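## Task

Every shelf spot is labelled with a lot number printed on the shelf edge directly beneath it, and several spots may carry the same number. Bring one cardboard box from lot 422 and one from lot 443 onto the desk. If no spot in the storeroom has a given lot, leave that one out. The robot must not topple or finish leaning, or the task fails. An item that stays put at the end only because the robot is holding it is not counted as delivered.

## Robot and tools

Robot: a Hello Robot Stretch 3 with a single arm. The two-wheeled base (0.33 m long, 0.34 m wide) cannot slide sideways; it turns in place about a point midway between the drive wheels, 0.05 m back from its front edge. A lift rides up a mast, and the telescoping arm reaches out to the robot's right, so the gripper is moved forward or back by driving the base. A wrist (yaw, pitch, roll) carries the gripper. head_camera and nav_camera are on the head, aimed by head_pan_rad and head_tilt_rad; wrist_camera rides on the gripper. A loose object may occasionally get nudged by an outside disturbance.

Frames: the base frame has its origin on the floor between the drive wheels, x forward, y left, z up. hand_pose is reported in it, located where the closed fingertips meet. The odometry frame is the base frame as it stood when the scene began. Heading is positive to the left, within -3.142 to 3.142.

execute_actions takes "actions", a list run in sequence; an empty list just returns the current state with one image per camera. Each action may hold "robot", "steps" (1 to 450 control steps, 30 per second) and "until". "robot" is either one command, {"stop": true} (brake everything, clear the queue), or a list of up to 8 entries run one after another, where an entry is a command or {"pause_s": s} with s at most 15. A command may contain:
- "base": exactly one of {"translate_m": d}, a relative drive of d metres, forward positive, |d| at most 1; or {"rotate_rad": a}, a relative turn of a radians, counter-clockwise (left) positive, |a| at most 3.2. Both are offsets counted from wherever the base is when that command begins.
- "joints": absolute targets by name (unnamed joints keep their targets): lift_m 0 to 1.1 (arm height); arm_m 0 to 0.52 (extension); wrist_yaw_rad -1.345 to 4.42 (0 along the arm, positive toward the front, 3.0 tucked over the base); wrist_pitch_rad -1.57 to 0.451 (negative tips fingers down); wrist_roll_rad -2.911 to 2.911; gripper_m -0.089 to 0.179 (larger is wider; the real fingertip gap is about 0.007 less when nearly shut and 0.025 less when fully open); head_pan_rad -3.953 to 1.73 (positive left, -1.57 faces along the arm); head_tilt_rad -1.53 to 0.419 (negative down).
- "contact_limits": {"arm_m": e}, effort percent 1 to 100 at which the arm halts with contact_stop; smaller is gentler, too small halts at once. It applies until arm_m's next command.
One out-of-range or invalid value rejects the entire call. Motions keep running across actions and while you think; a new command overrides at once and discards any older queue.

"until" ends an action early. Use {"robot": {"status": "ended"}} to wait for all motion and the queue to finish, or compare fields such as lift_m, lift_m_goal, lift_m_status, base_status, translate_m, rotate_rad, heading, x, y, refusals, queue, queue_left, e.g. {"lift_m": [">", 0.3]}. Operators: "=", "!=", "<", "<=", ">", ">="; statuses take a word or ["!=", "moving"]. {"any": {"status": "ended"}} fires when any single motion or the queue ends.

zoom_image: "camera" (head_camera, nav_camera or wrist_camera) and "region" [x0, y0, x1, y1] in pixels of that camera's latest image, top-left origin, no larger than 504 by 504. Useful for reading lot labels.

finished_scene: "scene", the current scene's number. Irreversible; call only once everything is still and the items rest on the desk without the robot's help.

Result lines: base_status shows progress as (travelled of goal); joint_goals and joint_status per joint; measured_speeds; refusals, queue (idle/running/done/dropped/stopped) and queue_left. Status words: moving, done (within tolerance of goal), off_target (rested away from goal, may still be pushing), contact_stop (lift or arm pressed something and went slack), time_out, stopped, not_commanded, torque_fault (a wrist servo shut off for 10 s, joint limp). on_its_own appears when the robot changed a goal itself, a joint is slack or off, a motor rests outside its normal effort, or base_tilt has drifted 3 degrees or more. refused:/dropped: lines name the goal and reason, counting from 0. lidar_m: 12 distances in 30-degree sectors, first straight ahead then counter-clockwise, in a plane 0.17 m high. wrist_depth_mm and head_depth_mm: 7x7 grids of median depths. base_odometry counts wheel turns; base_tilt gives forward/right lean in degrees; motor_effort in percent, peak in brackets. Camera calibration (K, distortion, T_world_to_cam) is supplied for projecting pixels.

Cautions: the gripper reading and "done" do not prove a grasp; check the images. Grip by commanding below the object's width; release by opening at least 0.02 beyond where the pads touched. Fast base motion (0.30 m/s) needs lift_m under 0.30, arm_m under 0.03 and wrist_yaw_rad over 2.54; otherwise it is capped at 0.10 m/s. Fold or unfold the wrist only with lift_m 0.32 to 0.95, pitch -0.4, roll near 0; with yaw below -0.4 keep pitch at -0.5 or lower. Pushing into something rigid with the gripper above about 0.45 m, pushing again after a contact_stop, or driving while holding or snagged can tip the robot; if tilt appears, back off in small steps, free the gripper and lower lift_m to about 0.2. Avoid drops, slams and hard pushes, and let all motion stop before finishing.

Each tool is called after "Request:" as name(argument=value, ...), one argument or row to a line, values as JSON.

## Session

Request:
execute_actions(
  actions=[],
)

Scene clock: 0.00 s.
robot.base_odometry: x=+0.000 y=+0.000 heading=+0.000 (m, m, rad; robot's odometry frame)
robot.turned_by_wheels: +0.000 (rad since the last result)
robot.turned_by_imu: +0.000 (rad since the last result)
robot.base_tilt: forward=+0.1 right=-0.2 (deg)
robot.lidar_m: 2.54 2.04 0.96 1.19 1.15 1.78 1.75 0.95 0.74 0.73 0.78 1.14
robot.head_depth_mm: 1884 2879 2929 2870 2927 2831 2273 / 1881 2838 2999 2993 2948 2941 2269 / 1896 2855 2998 2991 3009 2862 2278 / 1883 2834 3060 3088 3077 2870 2295 / 1877 2856 3172 3111 3090 3069 2271 / 1856 2818 3167 3159 2998 2886 2292 / 1868 2772 3235 3252 3206 3116 2295
robot.base_status: not_commanded
robot.joint_positions: lift_m=+0.323 arm_m=+0.002 wrist_yaw_rad=+3.094 wrist_pitch_rad=-0.359 wrist_roll_rad=-0.009 gripper_m=+0.037 head_pan_rad=-0.016 head_tilt_rad=+0.008
robot.joint_goals: lift_m=+0.323 arm_m=+0.002 wrist_yaw_rad=+3.094 wrist_pitch_rad=-0.359 wrist_roll_rad=-0.009 gripper_m=+0.037 head_pan_rad=-0.016 head_tilt_rad=+0.008
robot.joint_status: lift_m=not_commanded arm_m=not_commanded wrist_yaw_rad=not_commanded wrist_pitch_rad=not_commanded wrist_roll_rad=not_commanded gripper_m=not_commanded head_pan_rad=not_commanded head_tilt_rad=not_commanded
robot.measured_speeds: translate_m=+0.000 rotate_rad=+0.000 lift_m=+0.000 arm_m=+0.000 wrist_yaw_rad=+0.000 wrist_pitch_rad=+0.000 wrist_roll_rad=+0.000 head_pan_rad=+0.000 head_tilt_rad=+0.000
robot: refusals=0 queue=idle queue_left=0
robot.motor_effort: left_wheel=+0 right_wheel=-1 lift_m=+22 arm_m=+0 wrist_yaw_rad=+1 wrist_pitch_rad=+7 wrist_roll_rad=+0 gripper_m=+1 head_pan_rad=+0 head_tilt_rad=+2 (%)
robot.hand_pose: x=-0.0102 y=+0.0839 z=+0.3487 quat_wxyz=(+0.143, +0.695, +0.110, +0.696) (m; robot's base frame)
robot.wrist_depth_mm: - - - - - - - / - - - - - - - / - - - - - - - / 926 921 903 897 850 856 802 / 743 715 - 686 692 683 659 / 597 603 - 570 562 572 562 / 516 514 - - 486 488 478
pictures: head_camera (sideways: a quarter turn clockwise sets it upright), nav_camera (sideways: a quarter turn counterclockwise sets it upright), wrist_camera
camera_calibration (this result's frames):
head_camera: T_world_to_cam=[[0.0203106, 0.0218228, -0.999556, 1.32104], [-0.0449064, 0.998773, 0.0208932, -0.0222929], [0.998785, 0.0444621, 0.0212657, -0.0761736], [0, 0, 0, 1]] pos_world=[0.0482488, -0.0031763, 1.32253]
nav_camera: T_world_to_cam=[[0.000893442, -0.045645, 0.998957, -1.24875], [-0.0444906, -0.99797, -0.0455601, 0.111868], [0.999009, -0.0444035, -0.0029224, -0.0444339], [0, 0, 0, 1]] pos_world=[0.0504826, 0.0526685, 1.25242]
wrist_camera: T_world_to_cam=[[0.997027, -0.0608641, -0.0472526, 0.0363816], [-0.0724084, -0.530365, -0.844671, 0.368248], [0.0263491, 0.845582, -0.533195, 0.286223], [0, 0, 0, 1]] pos_world=[-0.0171509, -0.0445049, 0.465381]
Images, in order (width x height): head_camera 896x504, nav_camera 672x504, wrist_camera 644x364.

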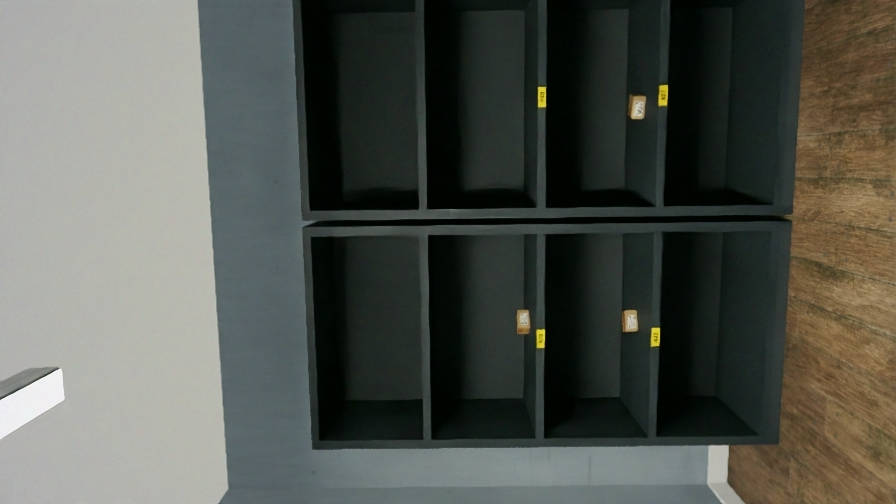

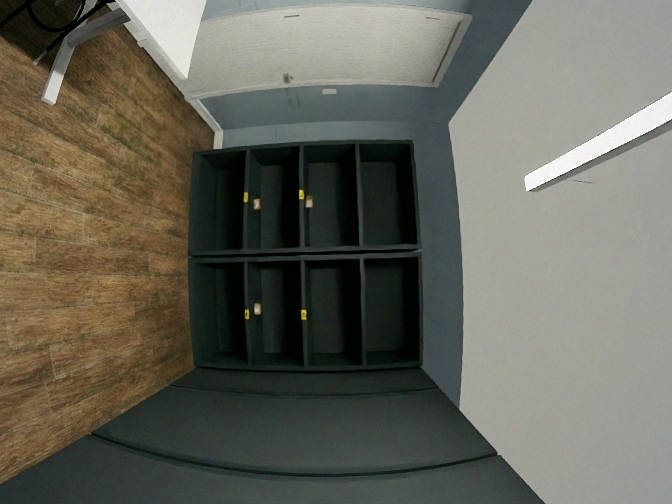

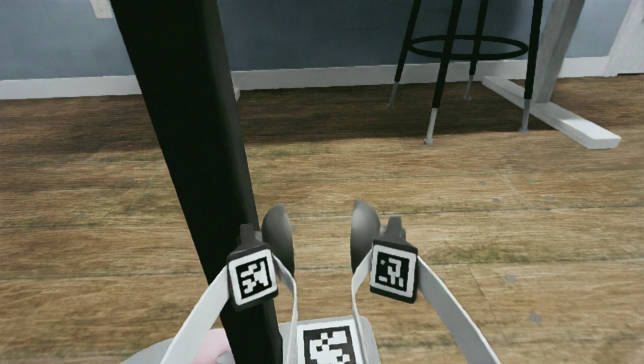

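Request:
zoom_image(
  camera="head_camera",
  region=[615, 75, 685, 130],
)

Request:
zoom_image(
  camera="head_camera",
  region=[510, 75, 580, 130],
)

Request:
zoom_image(
  camera="head_camera",
  region=[610, 300, 680, 355],
)

Request:
zoom_image(
  camera="head_camera",
  region=[500, 300, 570, 355],
)

Region (615, 75, 685, 130) of head_camera's 896x504 image, scaled by 7.200, with more detail than that image has; it fills the top 396 rows of this view, and the rest is white.

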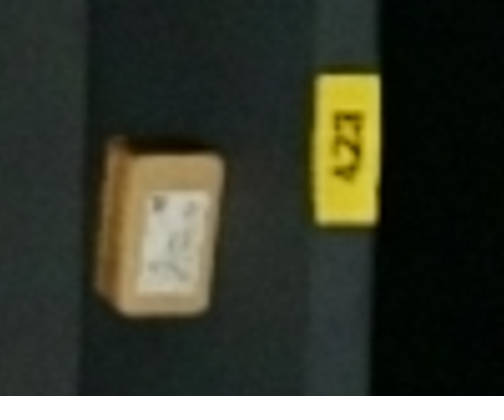

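Region (510, 75, 580, 130) of head_camera's 896x504 image, scaled by 7.200, with more detail than that image has; it fills the top 396 rows of this view, and the rest is white.

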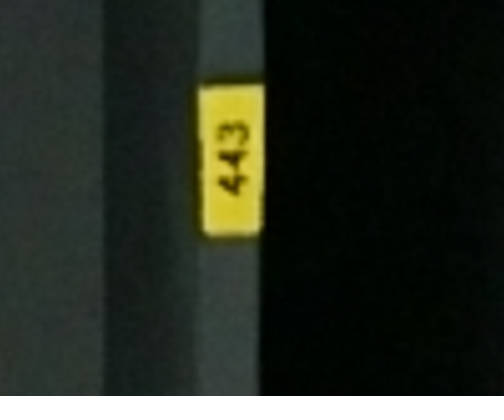

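Region (610, 300, 680, 355) of head_camera's 896x504 image, scaled by 7.200, with more detail than that image has; it fills the top 396 rows of this view, and the rest is white.

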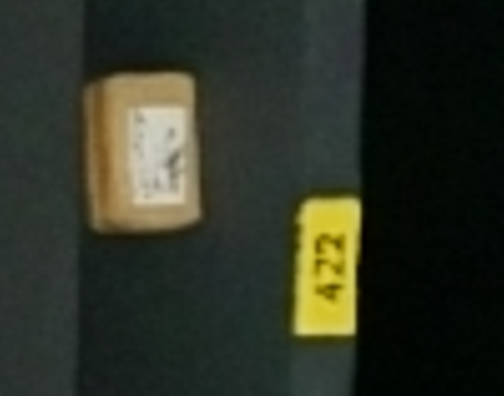

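Region (500, 300, 570, 355) of head_camera's 896x504 image, scaled by 7.200, with more detail than that image has; it fills the top 396 rows of this view, and the rest is white.

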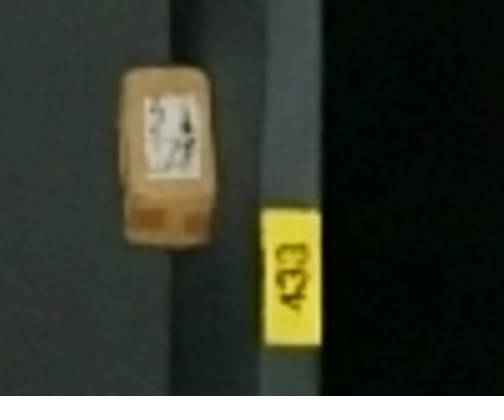

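Request:
execute_actions(
  actions=[
    {"robot": {"base": {"rotate_rad": 0.241}, "joints": {"lift_m": 0.28, "wrist_pitch_rad": -0.4, "head_pan_rad": -1.57, "head_tilt_rad": -0.8}}, "steps": 100, "until": {"robot": {"base_status": ["!=", "moving"], "lift_m": ["<", 0.297]}}},
    {"robot": {"base": {"translate_m": 1.0}}, "steps": 200, "until": {"robot": {"x": [">", 0.58]}}},
    {"robot": {"base": {"translate_m": 1.0}}, "steps": 200, "until": {"robot": {"x": [">", 1.12]}}},
    {"robot": {"base": {"translate_m": 1.0}}, "steps": 200, "until": {"robot": {"translate_m": [">", 0.9]}}},
    {"robot": {"joints": {"lift_m": 0.65}}, "steps": 200, "until": {"robot": {"base_status": ["!=", "moving"]}}},
    {"robot": {"base": {"rotate_rad": 1.207}}, "steps": 200, "until": {"robot": {"lift_m": [">", 0.335]}}},
    {"robot": {"joints": {"wrist_yaw_rad": 0.3, "gripper_m": 0.175}}, "steps": 300, "until": {"robot": {"status": "ended"}}},
  ],
)

Scene clock: 16.23 s.
robot.base_odometry: x=+2.097 y=+0.515 heading=+1.448 (m, m, rad; robot's odometry frame)
robot.turned_by_wheels: +1.448 (rad since the last result)
robot.turned_by_imu: +1.484 (rad since the last result)
robot.base_tilt: forward=+0.1 right=-0.2 (deg)
robot.lidar_m: 0.84 0.86 1.19 3.29 2.07 1.49 1.43 0.70 0.65 0.94 0.63 0.90
robot.head_depth_mm: 794 662 541 1044 897 1217 - / 801 670 545 1052 902 1222 - / 803 651 550 1029 907 1261 - / 807 656 557 1062 908 1265 1130 / 804 693 562 1074 917 1241 1154 / 807 701 567 1081 923 1249 1158 / 809 710 571 1028 932 1202 1168
robot.base_status: done (rotate_rad +1.2068 of +1.2070)
robot.joint_positions: lift_m=+0.650 arm_m=+0.002 wrist_yaw_rad=+0.302 wrist_pitch_rad=-0.415 wrist_roll_rad=-0.009 gripper_m=+0.175 head_pan_rad=-1.563 head_tilt_rad=-0.790
robot.joint_goals: lift_m=+0.650 arm_m=+0.002 wrist_yaw_rad=+0.300 wrist_pitch_rad=-0.400 wrist_roll_rad=-0.009 gripper_m=+0.175 head_pan_rad=-1.570 head_tilt_rad=-0.800
robot.joint_status: lift_m=done arm_m=not_commanded wrist_yaw_rad=done wrist_pitch_rad=done wrist_roll_rad=not_commanded gripper_m=done head_pan_rad=done head_tilt_rad=done
robot.measured_speeds: translate_m=+0.000 rotate_rad=+0.000 lift_m=+0.000 arm_m=+0.000 wrist_yaw_rad=+0.000 wrist_pitch_rad=+0.000 wrist_roll_rad=+0.000 head_pan_rad=+0.000 head_tilt_rad=+0.000
robot: refusals=0 queue=done queue_left=0
robot.motor_effort: left_wheel=-4(11) right_wheel=+4(11) lift_m=+28(31) arm_m=-1(0) wrist_yaw_rad=-1(5) wrist_pitch_rad=+8(7) wrist_roll_rad=+0(0) gripper_m=+0(87) head_pan_rad=-5(38) head_tilt_rad=-5(42) (%)
robot.hand_pose: x=+0.0452 y=-0.3620 z=+0.6629 quat_wxyz=(+0.709, +0.248, -0.659, -0.039) (m; robot's base frame)
robot.wrist_depth_mm: 382 504 685 656 632 596 559 / 388 518 738 719 677 632 603 / 391 526 580 567 485 533 528 / 418 453 446 432 422 420 406 / 838 473 393 363 346 353 341 / 862 649 859 847 803 805 305 / 789 789 757 724 743 721 681
pictures: head_camera (sideways: a quarter turn clockwise sets it upright), nav_camera (sideways: a quarter turn counterclockwise sets it upright), wrist_camera
camera_calibration (this result's frames):
head_camera: T_world_to_cam=[[0.0168151, 0.701543, -0.712429, 0.946312], [0.9977, 0.0350248, 0.0580379, -0.0769678], [0.0656688, -0.711766, -0.69934, 0.867296], [0, 0, 0, 1]] pos_world=[0.00392418, -0.0438709, 1.28518]
nav_camera: T_world_to_cam=[[-0.0401869, -0.716364, 0.696568, -0.853898], [-0.99892, 0.0450619, -0.0112879, 0.0730402], [-0.0233024, -0.69627, -0.717402, 0.891581], [0, 0, 0, 1]] pos_world=[0.0594218, 0.00578774, 1.23524]
wrist_camera: T_world_to_cam=[[-0.958415, -0.281573, -0.0464474, -0.0231228], [-0.127252, 0.567346, -0.813588, 0.780445], [0.255436, -0.773845, -0.579583, 0.26356], [0, 0, 0, 1]] pos_world=[0.00982916, -0.245339, 0.786642]
Images, in order (width x height): head_camera 896x504, nav_camera 672x504, wrist_camera 644x364.

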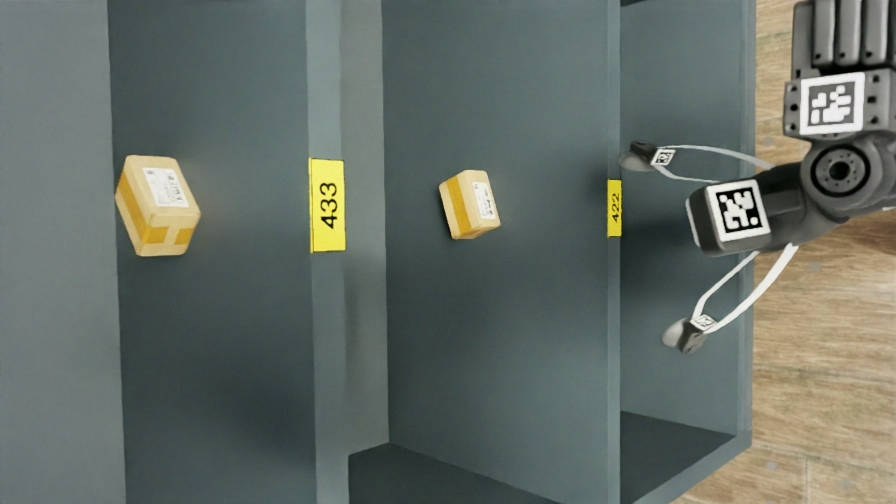

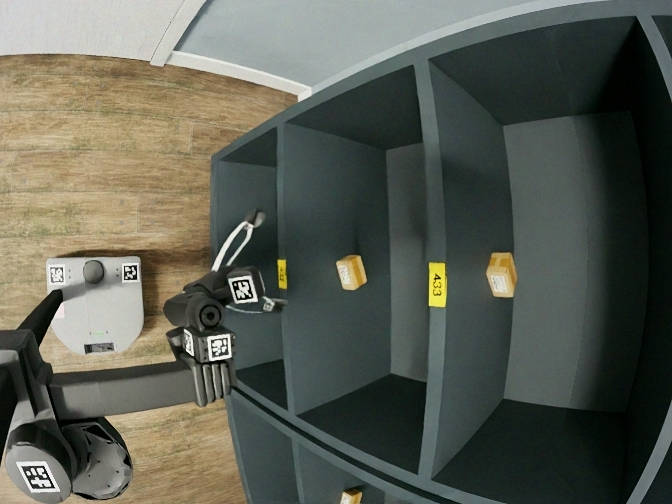

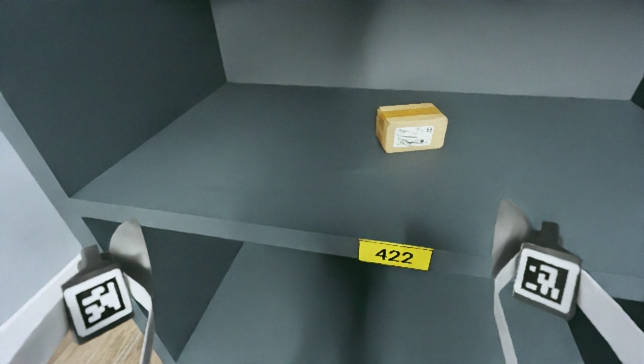

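Confirmed 422. Zooming for geometry.

Request:
zoom_image(
  camera="head_camera",
  region=[420, 155, 520, 255],
)

Region (420, 155, 520, 255) of head_camera's 896x504 image, scaled by 5.040, with more detail than that image has.

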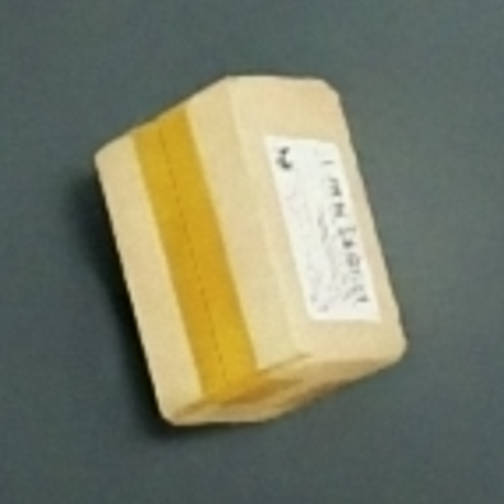

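Request:
execute_actions(
  actions=[
    {"robot": {"joints": {"arm_m": 0.373, "lift_m": 0.625, "wrist_yaw_rad": 0.345}, "base": {"translate_m": -0.054}}, "steps": 300, "until": {"robot": {"status": "ended"}}},
  ],
)

Scene clock: 21.90 s.
robot.base_odometry: x=+2.091 y=+0.462 heading=+1.448 (m, m, rad; robot's odometry frame)
robot.turned_by_wheels: +0.000 (rad since the last result)
robot.turned_by_imu: +0.001 (rad since the last result)
robot.base_tilt: forward=+0.1 right=-0.2 (deg)
robot.lidar_m: 0.89 0.92 1.26 1.43 2.00 1.44 1.38 1.37 0.61 0.94 0.67 0.68
robot.head_depth_mm: 801 662 541 1046 897 1181 - / 803 670 546 1128 877 1221 1129 / 804 675 551 - 910 1229 1143 / 804 655 556 1058 911 1238 1152 / 806 675 559 1076 922 1247 1149 / 809 700 566 1079 925 1253 1155 / 813 707 572 1084 928 1225 1162
robot.base_status: done (translate_m -0.0540 of -0.0540)
robot.joint_positions: lift_m=+0.625 arm_m=+0.373 wrist_yaw_rad=+0.344 wrist_pitch_rad=-0.415 wrist_roll_rad=-0.009 gripper_m=+0.175 head_pan_rad=-1.563 head_tilt_rad=-0.790
robot.joint_goals: lift_m=+0.625 arm_m=+0.373 wrist_yaw_rad=+0.345 wrist_pitch_rad=-0.400 wrist_roll_rad=-0.009 gripper_m=+0.175 head_pan_rad=-1.570 head_tilt_rad=-0.800
robot.joint_status: lift_m=done arm_m=done wrist_yaw_rad=done wrist_pitch_rad=done wrist_roll_rad=not_commanded gripper_m=done head_pan_rad=done head_tilt_rad=done
robot.measured_speeds: translate_m=+0.000 rotate_rad=+0.000 lift_m=+0.000 arm_m=+0.000 wrist_yaw_rad=+0.000 wrist_pitch_rad=+0.000 wrist_roll_rad=+0.000 head_pan_rad=+0.000 head_tilt_rad=+0.000
robot: refusals=0 queue=done queue_left=0
robot.motor_effort: left_wheel=-4(11) right_wheel=+4(7) lift_m=+14(28) arm_m=+7(4) wrist_yaw_rad=+1(3) wrist_pitch_rad=+8(8) wrist_roll_rad=+0(0) gripper_m=+0(1) head_pan_rad=-4(4) head_tilt_rad=-4(5) (%)
robot.hand_pose: x=+0.0544 y=-0.7292 z=+0.6388 quat_wxyz=(+0.710, +0.262, -0.653, -0.024) (m; robot's base frame)
robot.wrist_depth_mm: 393 370 337 311 290 272 257 / 422 412 371 340 316 296 276 / 434 455 416 380 349 324 300 / 403 403 394 387 367 352 332 / 328 333 319 313 311 319 300 / 280 268 271 206 264 252 263 / - 230 228 178 221 224 218
pictures: head_camera (sideways: a quarter turn clockwise sets it upright), nav_camera (sideways: a quarter turn counterclockwise sets it upright), wrist_camera
camera_calibration (this result's frames):
head_camera: T_world_to_cam=[[0.0168204, 0.701545, -0.712427, 0.946309], [0.9977, 0.0350171, 0.0580379, -0.0769679], [0.0656633, -0.711764, -0.699343, 0.867299], [0, 0, 0, 1]] pos_world=[0.00392385, -0.0438709, 1.28518]
nav_camera: T_world_to_cam=[[-0.0401923, -0.716366, 0.696566, -0.853895], [-0.99892, 0.0450695, -0.0112877, 0.07304], [-0.0233077, -0.696267, -0.717404, 0.891584], [0, 0, 0, 1]] pos_world=[0.0594219, 0.00578754, 1.23524]
wrist_camera: T_world_to_cam=[[-0.945488, -0.322328, -0.0464446, -0.149321], [-0.151467, 0.561516, -0.813485, 0.967275], [0.288288, -0.762105, -0.579729, -0.0300698], [0, 0, 0, 1]] pos_world=[0.0139979, -0.614188, 0.762496]
Images, in order (width x height): head_camera 896x504, nav_camera 672x504, wrist_camera 644x364.

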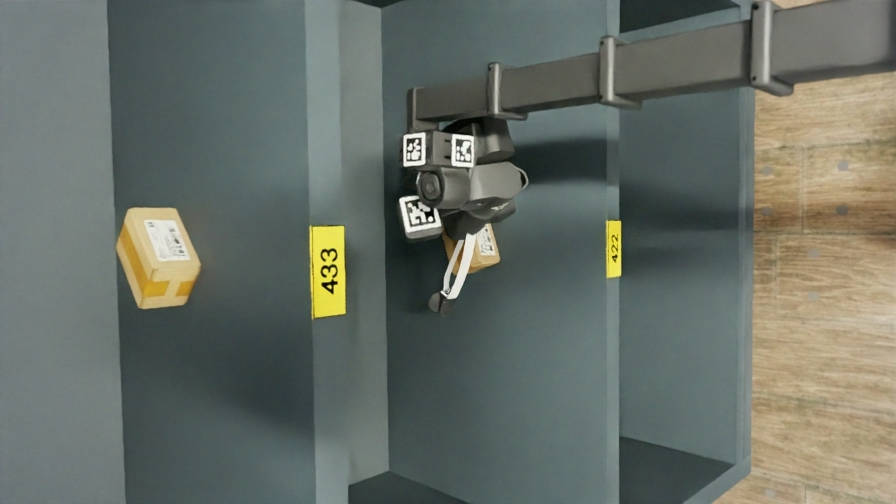

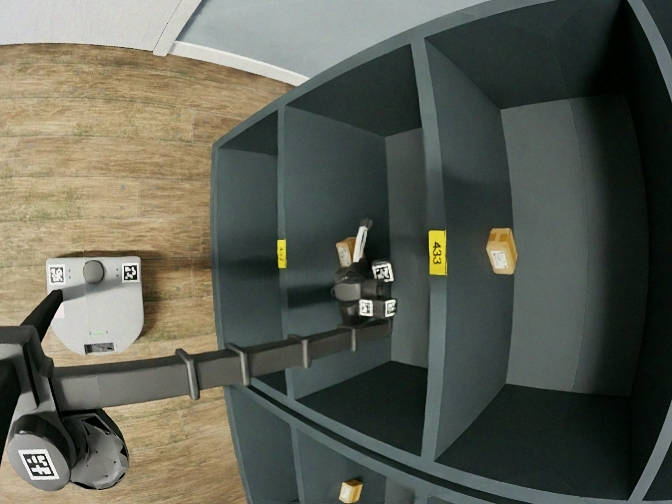

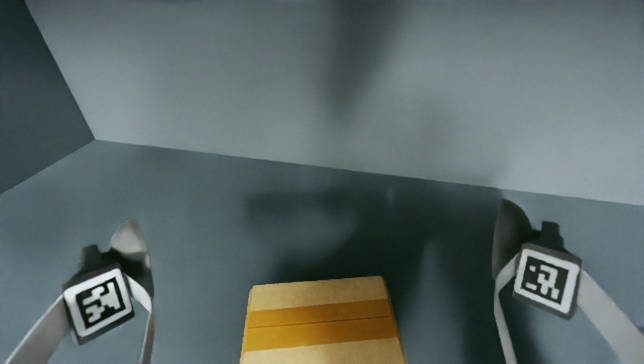

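Request:
execute_actions(
  actions=[
    {"robot": {"joints": {"arm_m": 0.357, "lift_m": 0.553, "gripper_m": 0.14}}, "steps": 300, "until": {"robot": {"status": "ended"}}},
  ],
)

Scene clock: 23.83 s.
robot.base_odometry: x=+2.091 y=+0.462 heading=+1.448 (m, m, rad; robot's odometry frame)
robot.turned_by_wheels: +0.000 (rad since the last result)
robot.turned_by_imu: +0.000 (rad since the last result)
robot.base_tilt: forward=+0.1 right=-0.2 (deg)
robot.lidar_m: 0.89 0.92 1.27 1.43 2.00 1.44 1.38 1.36 0.62 0.94 0.67 0.68
robot.head_depth_mm: 801 662 542 1051 896 1216 1142 / 804 669 545 1081 881 1227 1133 / 803 676 551 1119 868 1229 1143 / 806 655 556 1099 911 1240 1147 / 809 676 561 1079 918 1246 1151 / 809 700 567 1079 922 1253 1157 / 809 708 571 1089 933 1226 1161
robot.base_status: done (translate_m -0.0540 of -0.0540)
robot.joint_positions: lift_m=+0.553 arm_m=+0.357 wrist_yaw_rad=+0.344 wrist_pitch_rad=-0.415 wrist_roll_rad=-0.009 gripper_m=+0.140 head_pan_rad=-1.563 head_tilt_rad=-0.790
robot.joint_goals: lift_m=+0.553 arm_m=+0.357 wrist_yaw_rad=+0.345 wrist_pitch_rad=-0.400 wrist_roll_rad=-0.009 gripper_m=+0.140 head_pan_rad=-1.570 head_tilt_rad=-0.800
robot.joint_status: lift_m=done arm_m=done wrist_yaw_rad=done wrist_pitch_rad=done wrist_roll_rad=not_commanded gripper_m=done head_pan_rad=done head_tilt_rad=done
robot.measured_speeds: translate_m=+0.000 rotate_rad=+0.000 lift_m=+0.000 arm_m=+0.000 wrist_yaw_rad=+0.000 wrist_pitch_rad=+0.000 wrist_roll_rad=+0.000 head_pan_rad=+0.000 head_tilt_rad=+0.000
robot: refusals=0 queue=done queue_left=0
robot.motor_effort: left_wheel=-4(4) right_wheel=+4(4) lift_m=+14(14) arm_m=-7(8) wrist_yaw_rad=+1(0) wrist_pitch_rad=+8(7) wrist_roll_rad=+0(0) gripper_m=+0(86) head_pan_rad=-4(4) head_tilt_rad=-5(5) (%)
robot.hand_pose: x=+0.0544 y=-0.7140 z=+0.5667 quat_wxyz=(+0.710, +0.262, -0.653, -0.024) (m; robot's base frame)
robot.wrist_depth_mm: 399 385 352 325 305 285 268 / 423 431 393 357 333 311 290 / 362 350 348 336 330 321 305 / 275 270 265 176 256 253 249 / 222 226 201 143 146 215 204 / 187 - 141 140 148 167 173 / 164 155 153 153 154 153 150
pictures: head_camera (sideways: a quarter turn clockwise sets it upright), nav_camera (sideways: a quarter turn counterclockwise sets it upright), wrist_camera
camera_calibration (this result's frames):
head_camera: T_world_to_cam=[[0.0168204, 0.701545, -0.712426, 0.946309], [0.9977, 0.035017, 0.0580379, -0.0769679], [0.0656633, -0.711764, -0.699343, 0.867299], [0, 0, 0, 1]] pos_world=[0.00392385, -0.0438709, 1.28518]
nav_camera: T_world_to_cam=[[-0.0401923, -0.716366, 0.696566, -0.853894], [-0.99892, 0.0450695, -0.0112877, 0.07304], [-0.0233077, -0.696267, -0.717404, 0.891584], [0, 0, 0, 1]] pos_world=[0.0594219, 0.00578755, 1.23524]
wrist_camera: T_world_to_cam=[[-0.945488, -0.322328, -0.0464446, -0.147769], [-0.151468, 0.561516, -0.813485, 0.900173], [0.288289, -0.762105, -0.579729, -0.0602348], [0, 0, 0, 1]] pos_world=[0.0139979, -0.598997, 0.690494]
Images, in order (width x height): head_camera 896x504, nav_camera 672x504, wrist_camera 644x364.

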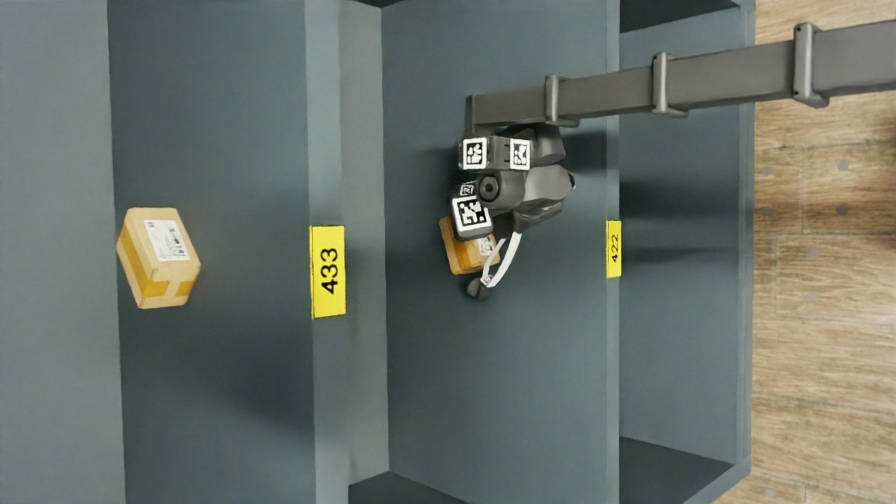

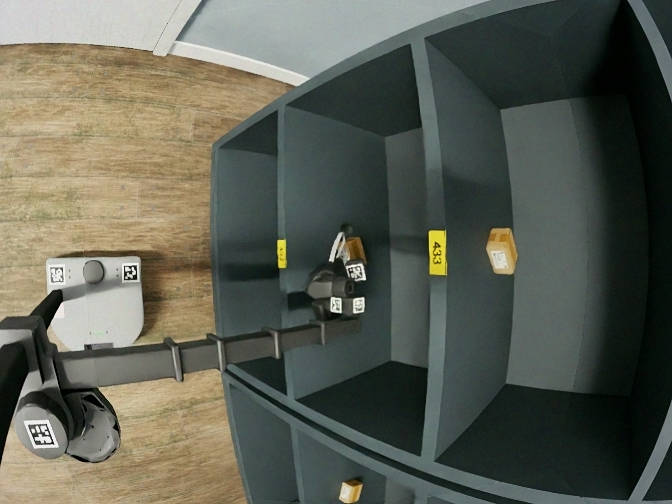

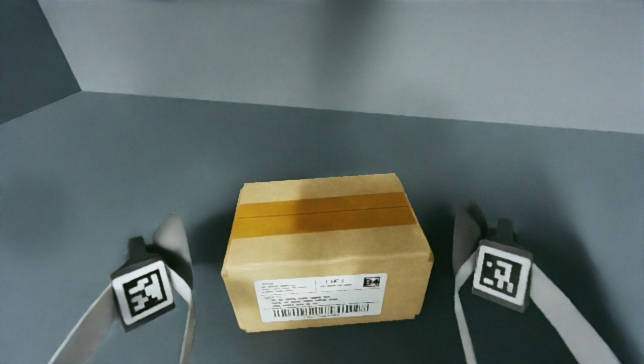

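Request:
execute_actions(
  actions=[
    {"robot": [{"joints": {"gripper_m": 0.05}}, {"joints": {"lift_m": 0.585}}], "steps": 200, "until": {"robot": {"status": "ended"}}},
  ],
)

Scene clock: 26.10 s.
robot.base_odometry: x=+2.091 y=+0.462 heading=+1.448 (m, m, rad; robot's odometry frame)
robot.turned_by_wheels: +0.000 (rad since the last result)
robot.turned_by_imu: +0.000 (rad since the last result)
robot.base_tilt: forward=+0.1 right=-0.2 (deg)
robot.lidar_m: 0.89 0.92 1.27 1.43 2.00 1.44 1.37 1.36 0.62 0.94 0.67 0.68
robot.head_depth_mm: 798 663 543 1046 896 1205 - / 803 667 546 1116 882 1225 1135 / 802 676 549 1123 886 1233 1144 / 803 654 555 1097 912 1241 1144 / 809 674 561 1075 915 1243 1158 / 810 702 567 1079 927 1246 1166 / 810 710 571 1086 930 1226 1167
robot.base_status: done (translate_m -0.0540 of -0.0540)
robot.joint_positions: lift_m=+0.585 arm_m=+0.357 wrist_yaw_rad=+0.344 wrist_pitch_rad=-0.422 wrist_roll_rad=-0.009 gripper_m=+0.051 head_pan_rad=-1.563 head_tilt_rad=-0.790
robot.joint_goals: lift_m=+0.585 arm_m=+0.357 wrist_yaw_rad=+0.345 wrist_pitch_rad=-0.400 wrist_roll_rad=-0.009 gripper_m=+0.050 head_pan_rad=-1.570 head_tilt_rad=-0.800
robot.joint_status: lift_m=done arm_m=done wrist_yaw_rad=done wrist_pitch_rad=done wrist_roll_rad=not_commanded gripper_m=done head_pan_rad=done head_tilt_rad=done
robot.measured_speeds: translate_m=+0.000 rotate_rad=+0.000 lift_m=+0.000 arm_m=+0.000 wrist_yaw_rad=+0.000 wrist_pitch_rad=+0.000 wrist_roll_rad=+0.000 head_pan_rad=+0.000 head_tilt_rad=+0.000
robot: refusals=0 queue=done queue_left=0
robot.motor_effort: left_wheel=-4(4) right_wheel=+4(4) lift_m=+28(30) arm_m=-6(6) wrist_yaw_rad=+1(1) wrist_pitch_rad=+11(11) wrist_roll_rad=+0(0) gripper_m=-20(96) head_pan_rad=-4(4) head_tilt_rad=-5(5) (%)
robot.hand_pose: x=+0.0541 y=-0.7132 z=+0.5964 quat_wxyz=(+0.710, +0.265, -0.652, -0.026) (m; robot's base frame)
robot.wrist_depth_mm: 403 385 352 328 305 287 267 / 426 431 391 360 335 309 291 / 411 416 402 379 361 344 319 / 329 324 315 176 306 299 294 / 263 263 147 142 141 247 244 / 221 225 136 138 145 209 207 / 192 189 182 176 181 181 180
pictures: head_camera (sideways: a quarter turn clockwise sets it upright), nav_camera (sideways: a quarter turn counterclockwise sets it upright), wrist_camera
camera_calibration (this result's frames):
head_camera: T_world_to_cam=[[0.0168203, 0.701545, -0.712427, 0.946309], [0.9977, 0.0350172, 0.0580379, -0.0769679], [0.0656634, -0.711764, -0.699343, 0.867299], [0, 0, 0, 1]] pos_world=[0.00392385, -0.0438709, 1.28518]
nav_camera: T_world_to_cam=[[-0.0401923, -0.716366, 0.696566, -0.853895], [-0.99892, 0.0450694, -0.0112877, 0.07304], [-0.0233077, -0.696267, -0.717404, 0.891584], [0, 0, 0, 1]] pos_world=[0.0594219, 0.00578755, 1.23524]
wrist_camera: T_world_to_cam=[[-0.94559, -0.322043, -0.0463411, -0.146258], [-0.153257, 0.566506, -0.809681, 0.925198], [0.287005, -0.758524, -0.585038, -0.0365865], [0, 0, 0, 1]] pos_world=[0.0139935, -0.598984, 0.720933]
Images, in order (width x height): head_camera 896x504, nav_camera 672x504, wrist_camera 644x364.

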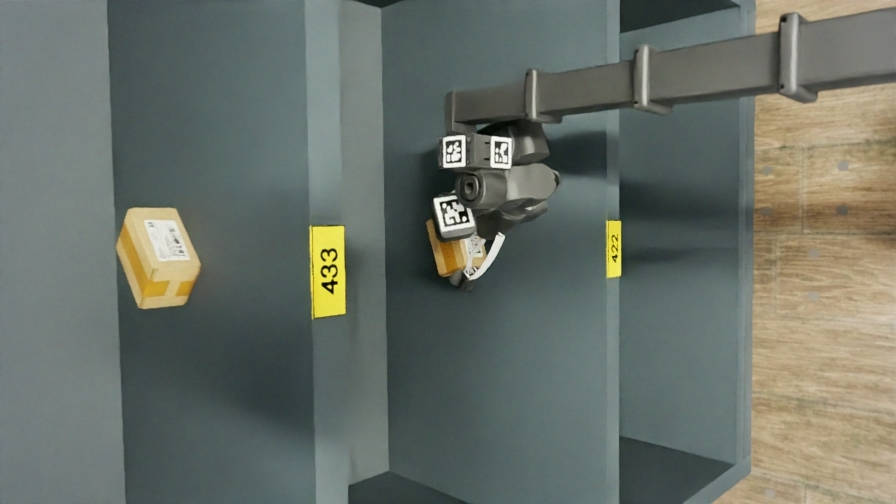

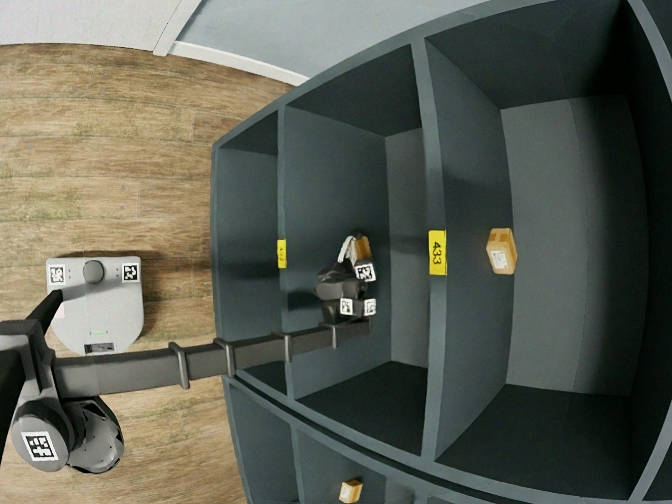

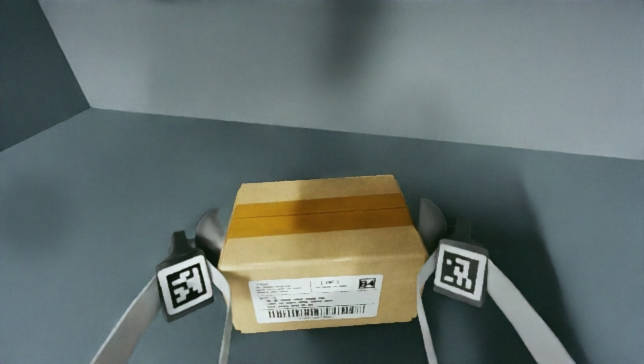

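Request:
execute_actions(
  actions=[
    {"robot": {"joints": {"arm_m": 0.08, "wrist_yaw_rad": 1.0, "head_pan_rad": -1.0, "head_tilt_rad": -0.7}}, "steps": 200, "until": {"robot": {"arm_m": ["<", 0.14], "wrist_yaw_rad": [">", 0.9]}}},
    {"robot": {"joints": {"lift_m": 0.79}, "base": {"rotate_rad": 1.864}}, "steps": 300, "until": {"robot": {"base_status": ["!=", "moving"]}}},
    {"robot": {"base": {"translate_m": 0.89}}, "steps": 60},
  ],
)

Scene clock: 35.57 s.
robot.base_odometry: x=+1.927 y=+0.433 heading=-2.972 (m, m, rad; robot's odometry frame)
robot.turned_by_wheels: +1.864 (rad since the last result)
robot.turned_by_imu: +1.909 (rad since the last result)
robot.base_tilt: forward=-0.2 right=+0.1 (deg)
robot.lidar_m: 2.55 1.52 1.33 1.33 0.74 0.73 0.97 0.82 0.94 0.94 1.13 1.16
robot.head_depth_mm: 963 1056 1167 1303 1455 - 1126 / 1062 1171 1320 1497 1582 1307 1173 / 1174 1319 1502 1734 1621 1310 1175 / 1322 1471 1715 1936 1629 1378 1181 / 1515 1595 1344 1626 1649 1387 1186 / 1774 1718 1238 2000 1627 1395 1191 / 2119 1740 1185 1985 1658 1396 1193
robot.base_status: moving (translate_m +0.1664 of +0.8900)
robot.joint_positions: lift_m=+0.790 arm_m=+0.080 wrist_yaw_rad=+1.000 wrist_pitch_rad=-0.423 wrist_roll_rad=-0.009 gripper_m=+0.051 head_pan_rad=-1.007 head_tilt_rad=-0.705
robot.joint_goals: lift_m=+0.790 arm_m=+0.080 wrist_yaw_rad=+1.000 wrist_pitch_rad=-0.400 wrist_roll_rad=-0.009 gripper_m=+0.050 head_pan_rad=-1.000 head_tilt_rad=-0.700
robot.joint_status: lift_m=done arm_m=done wrist_yaw_rad=done wrist_pitch_rad=done wrist_roll_rad=not_commanded gripper_m=done head_pan_rad=done head_tilt_rad=done
robot.measured_speeds: translate_m=+0.100 rotate_rad=+0.000 lift_m=+0.000 arm_m=+0.000 wrist_yaw_rad=+0.000 wrist_pitch_rad=+0.000 wrist_roll_rad=+0.000 head_pan_rad=+0.000 head_tilt_rad=+0.000
robot: refusals=0 queue=running queue_left=0
robot.motor_effort: left_wheel=-2(10) right_wheel=+6(9) lift_m=+28(30) arm_m=-6(7) wrist_yaw_rad=+1(4) wrist_pitch_rad=+11(11) wrist_roll_rad=+0(0) gripper_m=-20(20) head_pan_rad=+3(30) head_tilt_rad=+2(14) (%)
robot.hand_pose: x=+0.1669 y=-0.3464 z=+0.8011 quat_wxyz=(+0.681, +0.461, -0.532, +0.203) (m; robot's base frame)
robot.wrist_depth_mm: - - - - - 801 625 / - - - - - 848 640 / - - - - - 889 626 / - - - 176 - 926 674 / - - 147 143 142 930 706 / - - 136 139 145 917 720 / 998 983 946 930 933 956 719
pictures: head_camera (sideways: a quarter turn clockwise sets it upright), nav_camera (sideways: a quarter turn counterclockwise sets it upright), wrist_camera
camera_calibration (this result's frames):
head_camera: T_world_to_cam=[[-0.322296, 0.551117, -0.769672, 1.02299], [0.826192, 0.560649, 0.0554844, -0.0726037], [0.462094, -0.618015, -0.636024, 0.782521], [0, 0, 0, 1]] pos_world=[0.0280907, -0.0394711, 1.2891]
nav_camera: T_world_to_cam=[[0.310969, -0.577143, 0.755119, -0.932346], [-0.871492, -0.490157, -0.0157383, 0.0780583], [0.37921, -0.653186, -0.655399, 0.808481], [0, 0, 0, 1]] pos_world=[0.0513734, 0.0282517, 1.23514]
wrist_camera: T_world_to_cam=[[-0.553234, -0.831737, -0.0463162, -0.154047], [-0.467647, 0.356108, -0.809007, 0.879489], [0.689375, -0.425911, -0.585971, 0.377878], [0, 0, 0, 1]] pos_world=[0.065567, -0.280377, 0.925803]
Images, in order (width x height): head_camera 896x504, nav_camera 672x504, wrist_camera 644x364.

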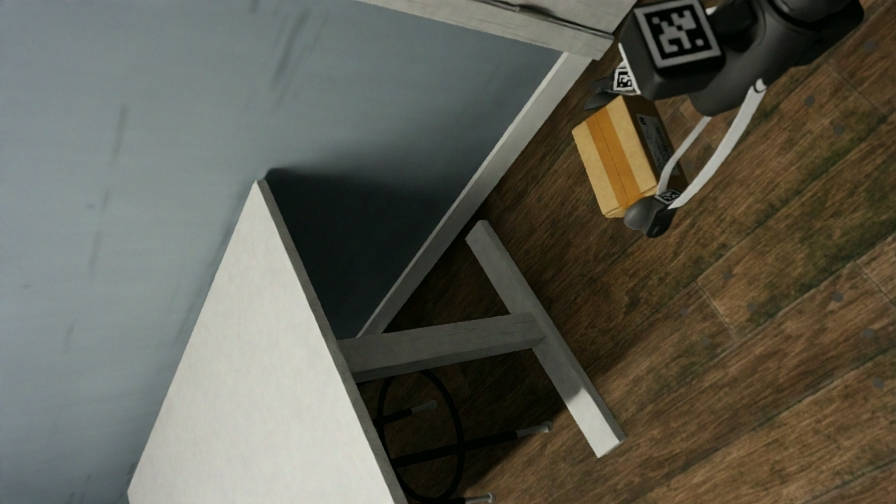

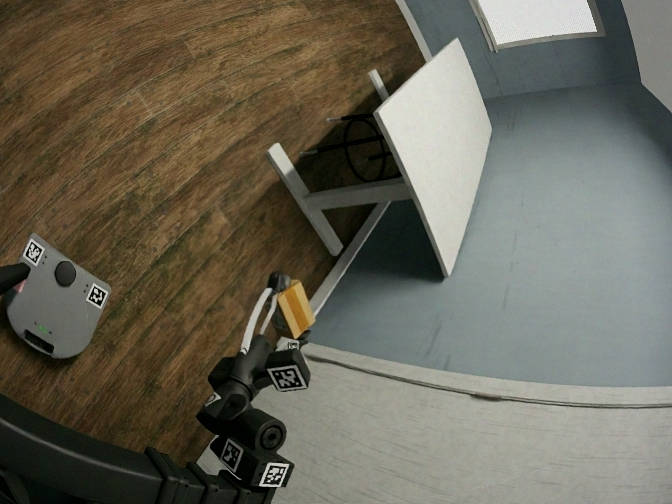

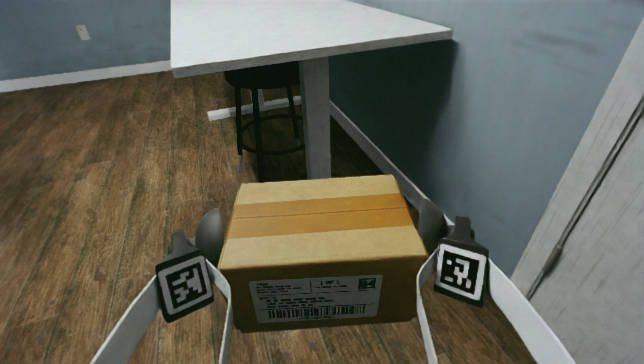

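Request:
execute_actions(
  actions=[
    {"robot": {"joints": {"arm_m": 0.45, "head_pan_rad": -1.3, "head_tilt_rad": -0.65}}, "steps": 300, "until": {"robot": {"translate_m": [">", 0.80]}}},
  ],
)

Scene clock: 41.93 s.
robot.base_odometry: x=+1.299 y=+0.326 heading=-2.972 (m, m, rad; robot's odometry frame)
robot.turned_by_wheels: +0.000 (rad since the last result)
robot.turned_by_imu: -0.001 (rad since the last result)
robot.base_tilt: forward=-0.8 right=-0.3 (deg)
robot.lidar_m: 2.22 1.32 1.15 1.15 1.35 1.27 1.43 1.28 1.11 0.85 0.81 1.04
robot.head_depth_mm: 976 1078 1182 1401 1541 1395 1190 / 1037 1147 1232 1519 1607 1403 1195 / 1104 1224 1263 873 1590 1398 1201 / 1178 1321 1276 942 799 1377 1209 / 1267 1429 1291 952 776 1411 1200 / 1357 1574 1304 957 833 1425 1217 / 1490 1691 1311 966 1599 1441 1216
robot.base_status: moving (translate_m +0.8031 of +0.8900)
robot.joint_positions: lift_m=+0.790 arm_m=+0.450 wrist_yaw_rad=+1.000 wrist_pitch_rad=-0.423 wrist_roll_rad=-0.009 gripper_m=+0.051 head_pan_rad=-1.293 head_tilt_rad=-0.655
robot.joint_goals: lift_m=+0.790 arm_m=+0.450 wrist_yaw_rad=+1.000 wrist_pitch_rad=-0.400 wrist_roll_rad=-0.009 gripper_m=+0.050 head_pan_rad=-1.300 head_tilt_rad=-0.650
robot.joint_status: lift_m=done arm_m=done wrist_yaw_rad=done wrist_pitch_rad=done wrist_roll_rad=not_commanded gripper_m=done head_pan_rad=done head_tilt_rad=done
robot.measured_speeds: translate_m=+0.100 rotate_rad=+0.000 lift_m=+0.000 arm_m=+0.000 wrist_yaw_rad=+0.000 wrist_pitch_rad=+0.000 wrist_roll_rad=+0.000 head_pan_rad=+0.000 head_tilt_rad=+0.000
robot: refusals=0 queue=done queue_left=0
robot.motor_effort: left_wheel=-2(2) right_wheel=+6(7) lift_m=+28(28) arm_m=+7(8) wrist_yaw_rad=+0(1) wrist_pitch_rad=+11(11) wrist_roll_rad=+0(0) gripper_m=-20(20) head_pan_rad=-4(27) head_tilt_rad=+3(10) (%)
robot.hand_pose: x=+0.1668 y=-0.7157 z=+0.8011 quat_wxyz=(+0.681, +0.461, -0.532, +0.203) (m; robot's base frame)
robot.wrist_depth_mm: - - - - 836 613 459 / - 654 645 616 596 568 478 / 500 463 448 441 435 422 407 / 362 355 348 176 336 330 323 / 291 289 148 142 141 271 266 / 244 248 135 139 146 239 511 / 210 210 201 196 208 801 558
pictures: head_camera (sideways: a quarter turn clockwise sets it upright), nav_camera (sideways: a quarter turn counterclockwise sets it upright), wrist_camera
camera_calibration (this result's frames):
head_camera: T_world_to_cam=[[-0.142977, 0.582427, -0.800211, 1.0617], [0.950125, 0.30719, 0.0538235, -0.0712008], [0.277165, -0.752604, -0.597299, 0.733273], [0, 0, 0, 1]] pos_world=[0.0162104, -0.0446264, 1.2914]
nav_camera: T_world_to_cam=[[0.124954, -0.604868, 0.786461, -0.972066], [-0.97419, -0.224989, -0.0182592, 0.0819678], [0.18799, -0.763881, -0.617369, 0.760178], [0, 0, 0, 1]] pos_world=[0.0584097, 0.0111562, 1.2353]
wrist_camera: T_world_to_cam=[[-0.553528, -0.831542, -0.0463162, -0.461007], [-0.467521, 0.356273, -0.809007, 1.01106], [0.689225, -0.426154, -0.585971, 0.220487], [0, 0, 0, 1]] pos_world=[0.0655476, -0.6496, 0.925803]
Images, in order (width x height): head_camera 896x504, nav_camera 672x504, wrist_camera 644x364.

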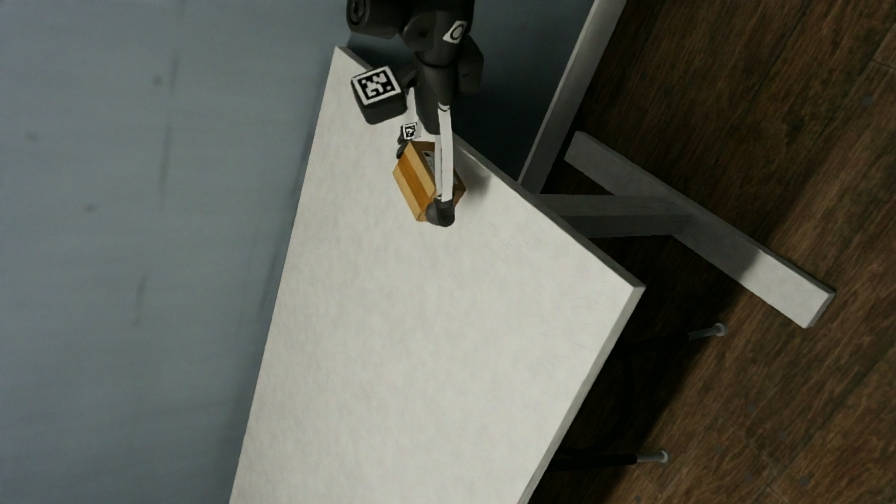

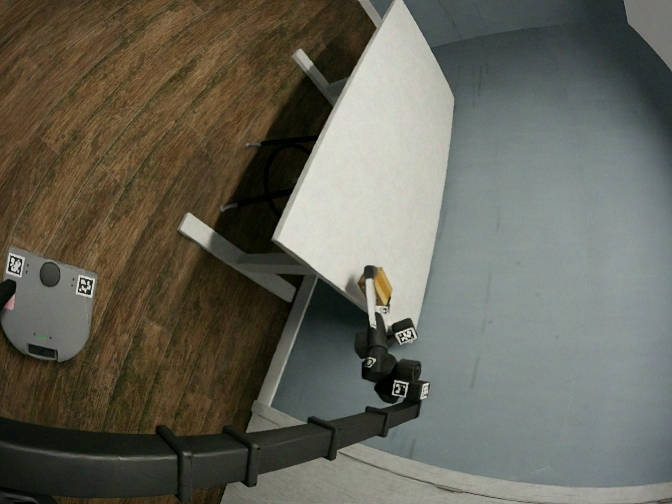

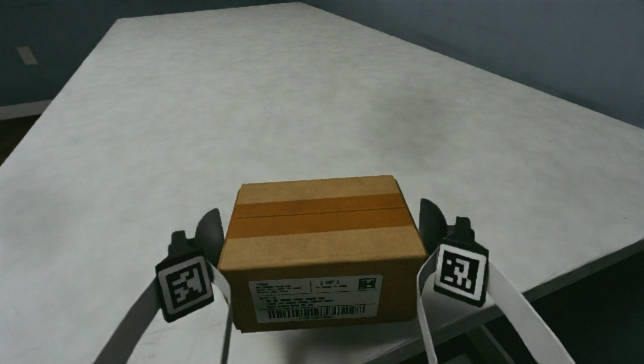

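Box is barely past the end edge; go a bit farther while lowering partway.

Request:
execute_actions(
  actions=[
    {"robot": {"base": {"translate_m": 0.13}, "joints": {"lift_m": 0.76}}, "steps": 300, "until": {"robot": {"status": "ended"}}},
  ],
)

Scene clock: 44.37 s.
robot.base_odometry: x=+1.161 y=+0.302 heading=-2.972 (m, m, rad; robot's odometry frame)
robot.turned_by_wheels: +0.000 (rad since the last result)
robot.turned_by_imu: +0.000 (rad since the last result)
robot.base_tilt: forward=+0.2 right=-0.1 (deg)
robot.lidar_m: 2.15 1.27 1.11 1.11 1.30 1.40 1.57 1.32 1.17 0.79 0.75 1.69
robot.head_depth_mm: 1009 1112 1186 1038 1556 1394 1193 / 1073 1193 1252 865 787 1376 1196 / 1148 1275 1261 871 742 1332 1192 / 1222 1369 1273 943 750 1384 1187 / 1317 1486 1290 953 802 1386 1210 / 1421 1619 1297 958 1592 1428 1217 / 1534 1743 1318 966 1736 1428 1217
robot.base_status: done (translate_m +0.1300 of +0.1300)
robot.joint_positions: lift_m=+0.760 arm_m=+0.450 wrist_yaw_rad=+1.000 wrist_pitch_rad=-0.423 wrist_roll_rad=-0.009 gripper_m=+0.051 head_pan_rad=-1.293 head_tilt_rad=-0.655
robot.joint_goals: lift_m=+0.760 arm_m=+0.450 wrist_yaw_rad=+1.000 wrist_pitch_rad=-0.400 wrist_roll_rad=-0.009 gripper_m=+0.050 head_pan_rad=-1.300 head_tilt_rad=-0.650
robot.joint_status: lift_m=done arm_m=done wrist_yaw_rad=done wrist_pitch_rad=done wrist_roll_rad=not_commanded gripper_m=done head_pan_rad=done head_tilt_rad=done
robot.measured_speeds: translate_m=+0.000 rotate_rad=+0.000 lift_m=+0.000 arm_m=+0.000 wrist_yaw_rad=+0.000 wrist_pitch_rad=+0.000 wrist_roll_rad=+0.000 head_pan_rad=+0.000 head_tilt_rad=+0.000
robot: refusals=0 queue=done queue_left=0
robot.motor_effort: left_wheel=-3(5) right_wheel=+3(6) lift_m=+15(25) arm_m=+7(7) wrist_yaw_rad=+1(1) wrist_pitch_rad=+11(11) wrist_roll_rad=+0(0) gripper_m=-20(20) head_pan_rad=-3(4) head_tilt_rad=+4(3) (%)
robot.hand_pose: x=+0.1668 y=-0.7157 z=+0.7720 quat_wxyz=(+0.681, +0.461, -0.532, +0.203) (m; robot's base frame)
robot.wrist_depth_mm: - 976 914 856 825 634 489 / - 554 556 529 513 499 469 / 430 395 383 377 370 360 351 / 309 302 297 175 284 281 276 / 249 249 147 143 141 232 231 / 209 210 136 139 145 195 194 / 180 177 172 166 169 171 169
pictures: head_camera (sideways: a quarter turn clockwise sets it upright), nav_camera (sideways: a quarter turn counterclockwise sets it upright), wrist_camera
camera_calibration (this result's frames):
head_camera: T_world_to_cam=[[-0.142977, 0.582427, -0.800211, 1.0617], [0.950125, 0.30719, 0.0538235, -0.0712008], [0.277165, -0.752604, -0.597299, 0.733273], [0, 0, 0, 1]] pos_world=[0.0162104, -0.0446264, 1.2914]
nav_camera: T_world_to_cam=[[0.124954, -0.604868, 0.786461, -0.972066], [-0.97419, -0.224989, -0.0182592, 0.0819678], [0.18799, -0.763881, -0.617369, 0.760178], [0, 0, 0, 1]] pos_world=[0.0584097, 0.0111562, 1.2353]
wrist_camera: T_world_to_cam=[[-0.553528, -0.831542, -0.0463162, -0.462358], [-0.467521, 0.356273, -0.809007, 0.987493], [0.689225, -0.426154, -0.585971, 0.203415], [0, 0, 0, 1]] pos_world=[0.0655476, -0.649601, 0.896669]
Images, in order (width x height): head_camera 896x504, nav_camera 672x504, wrist_camera 644x364.

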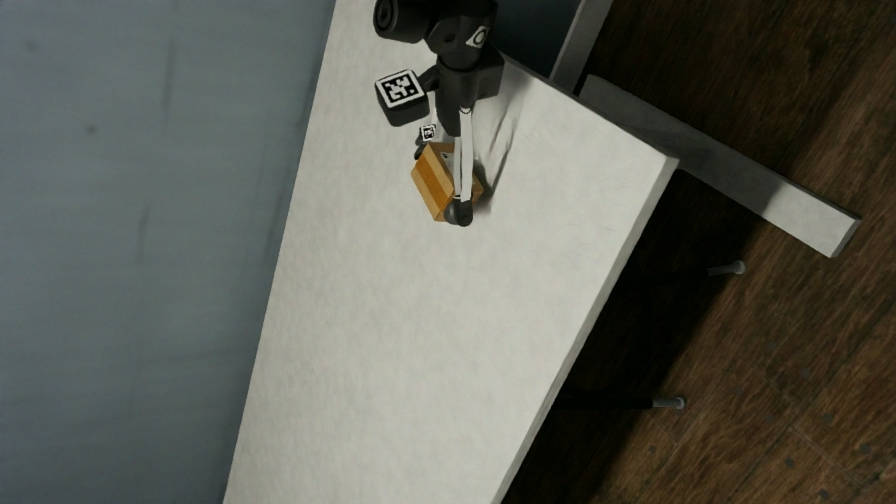

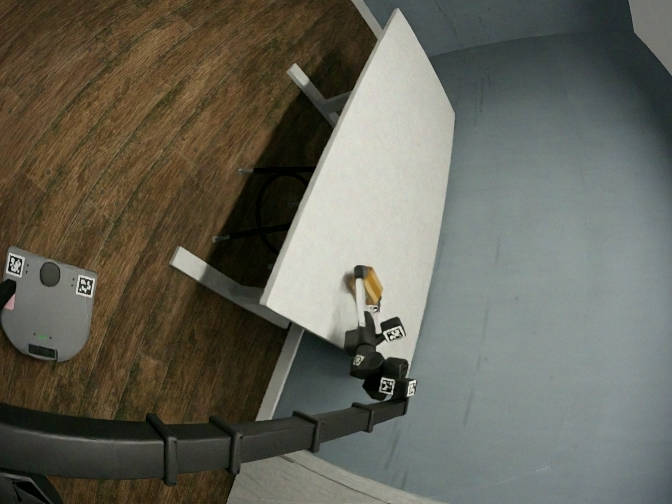

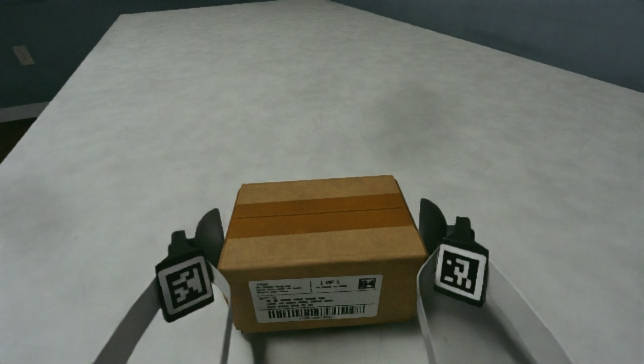

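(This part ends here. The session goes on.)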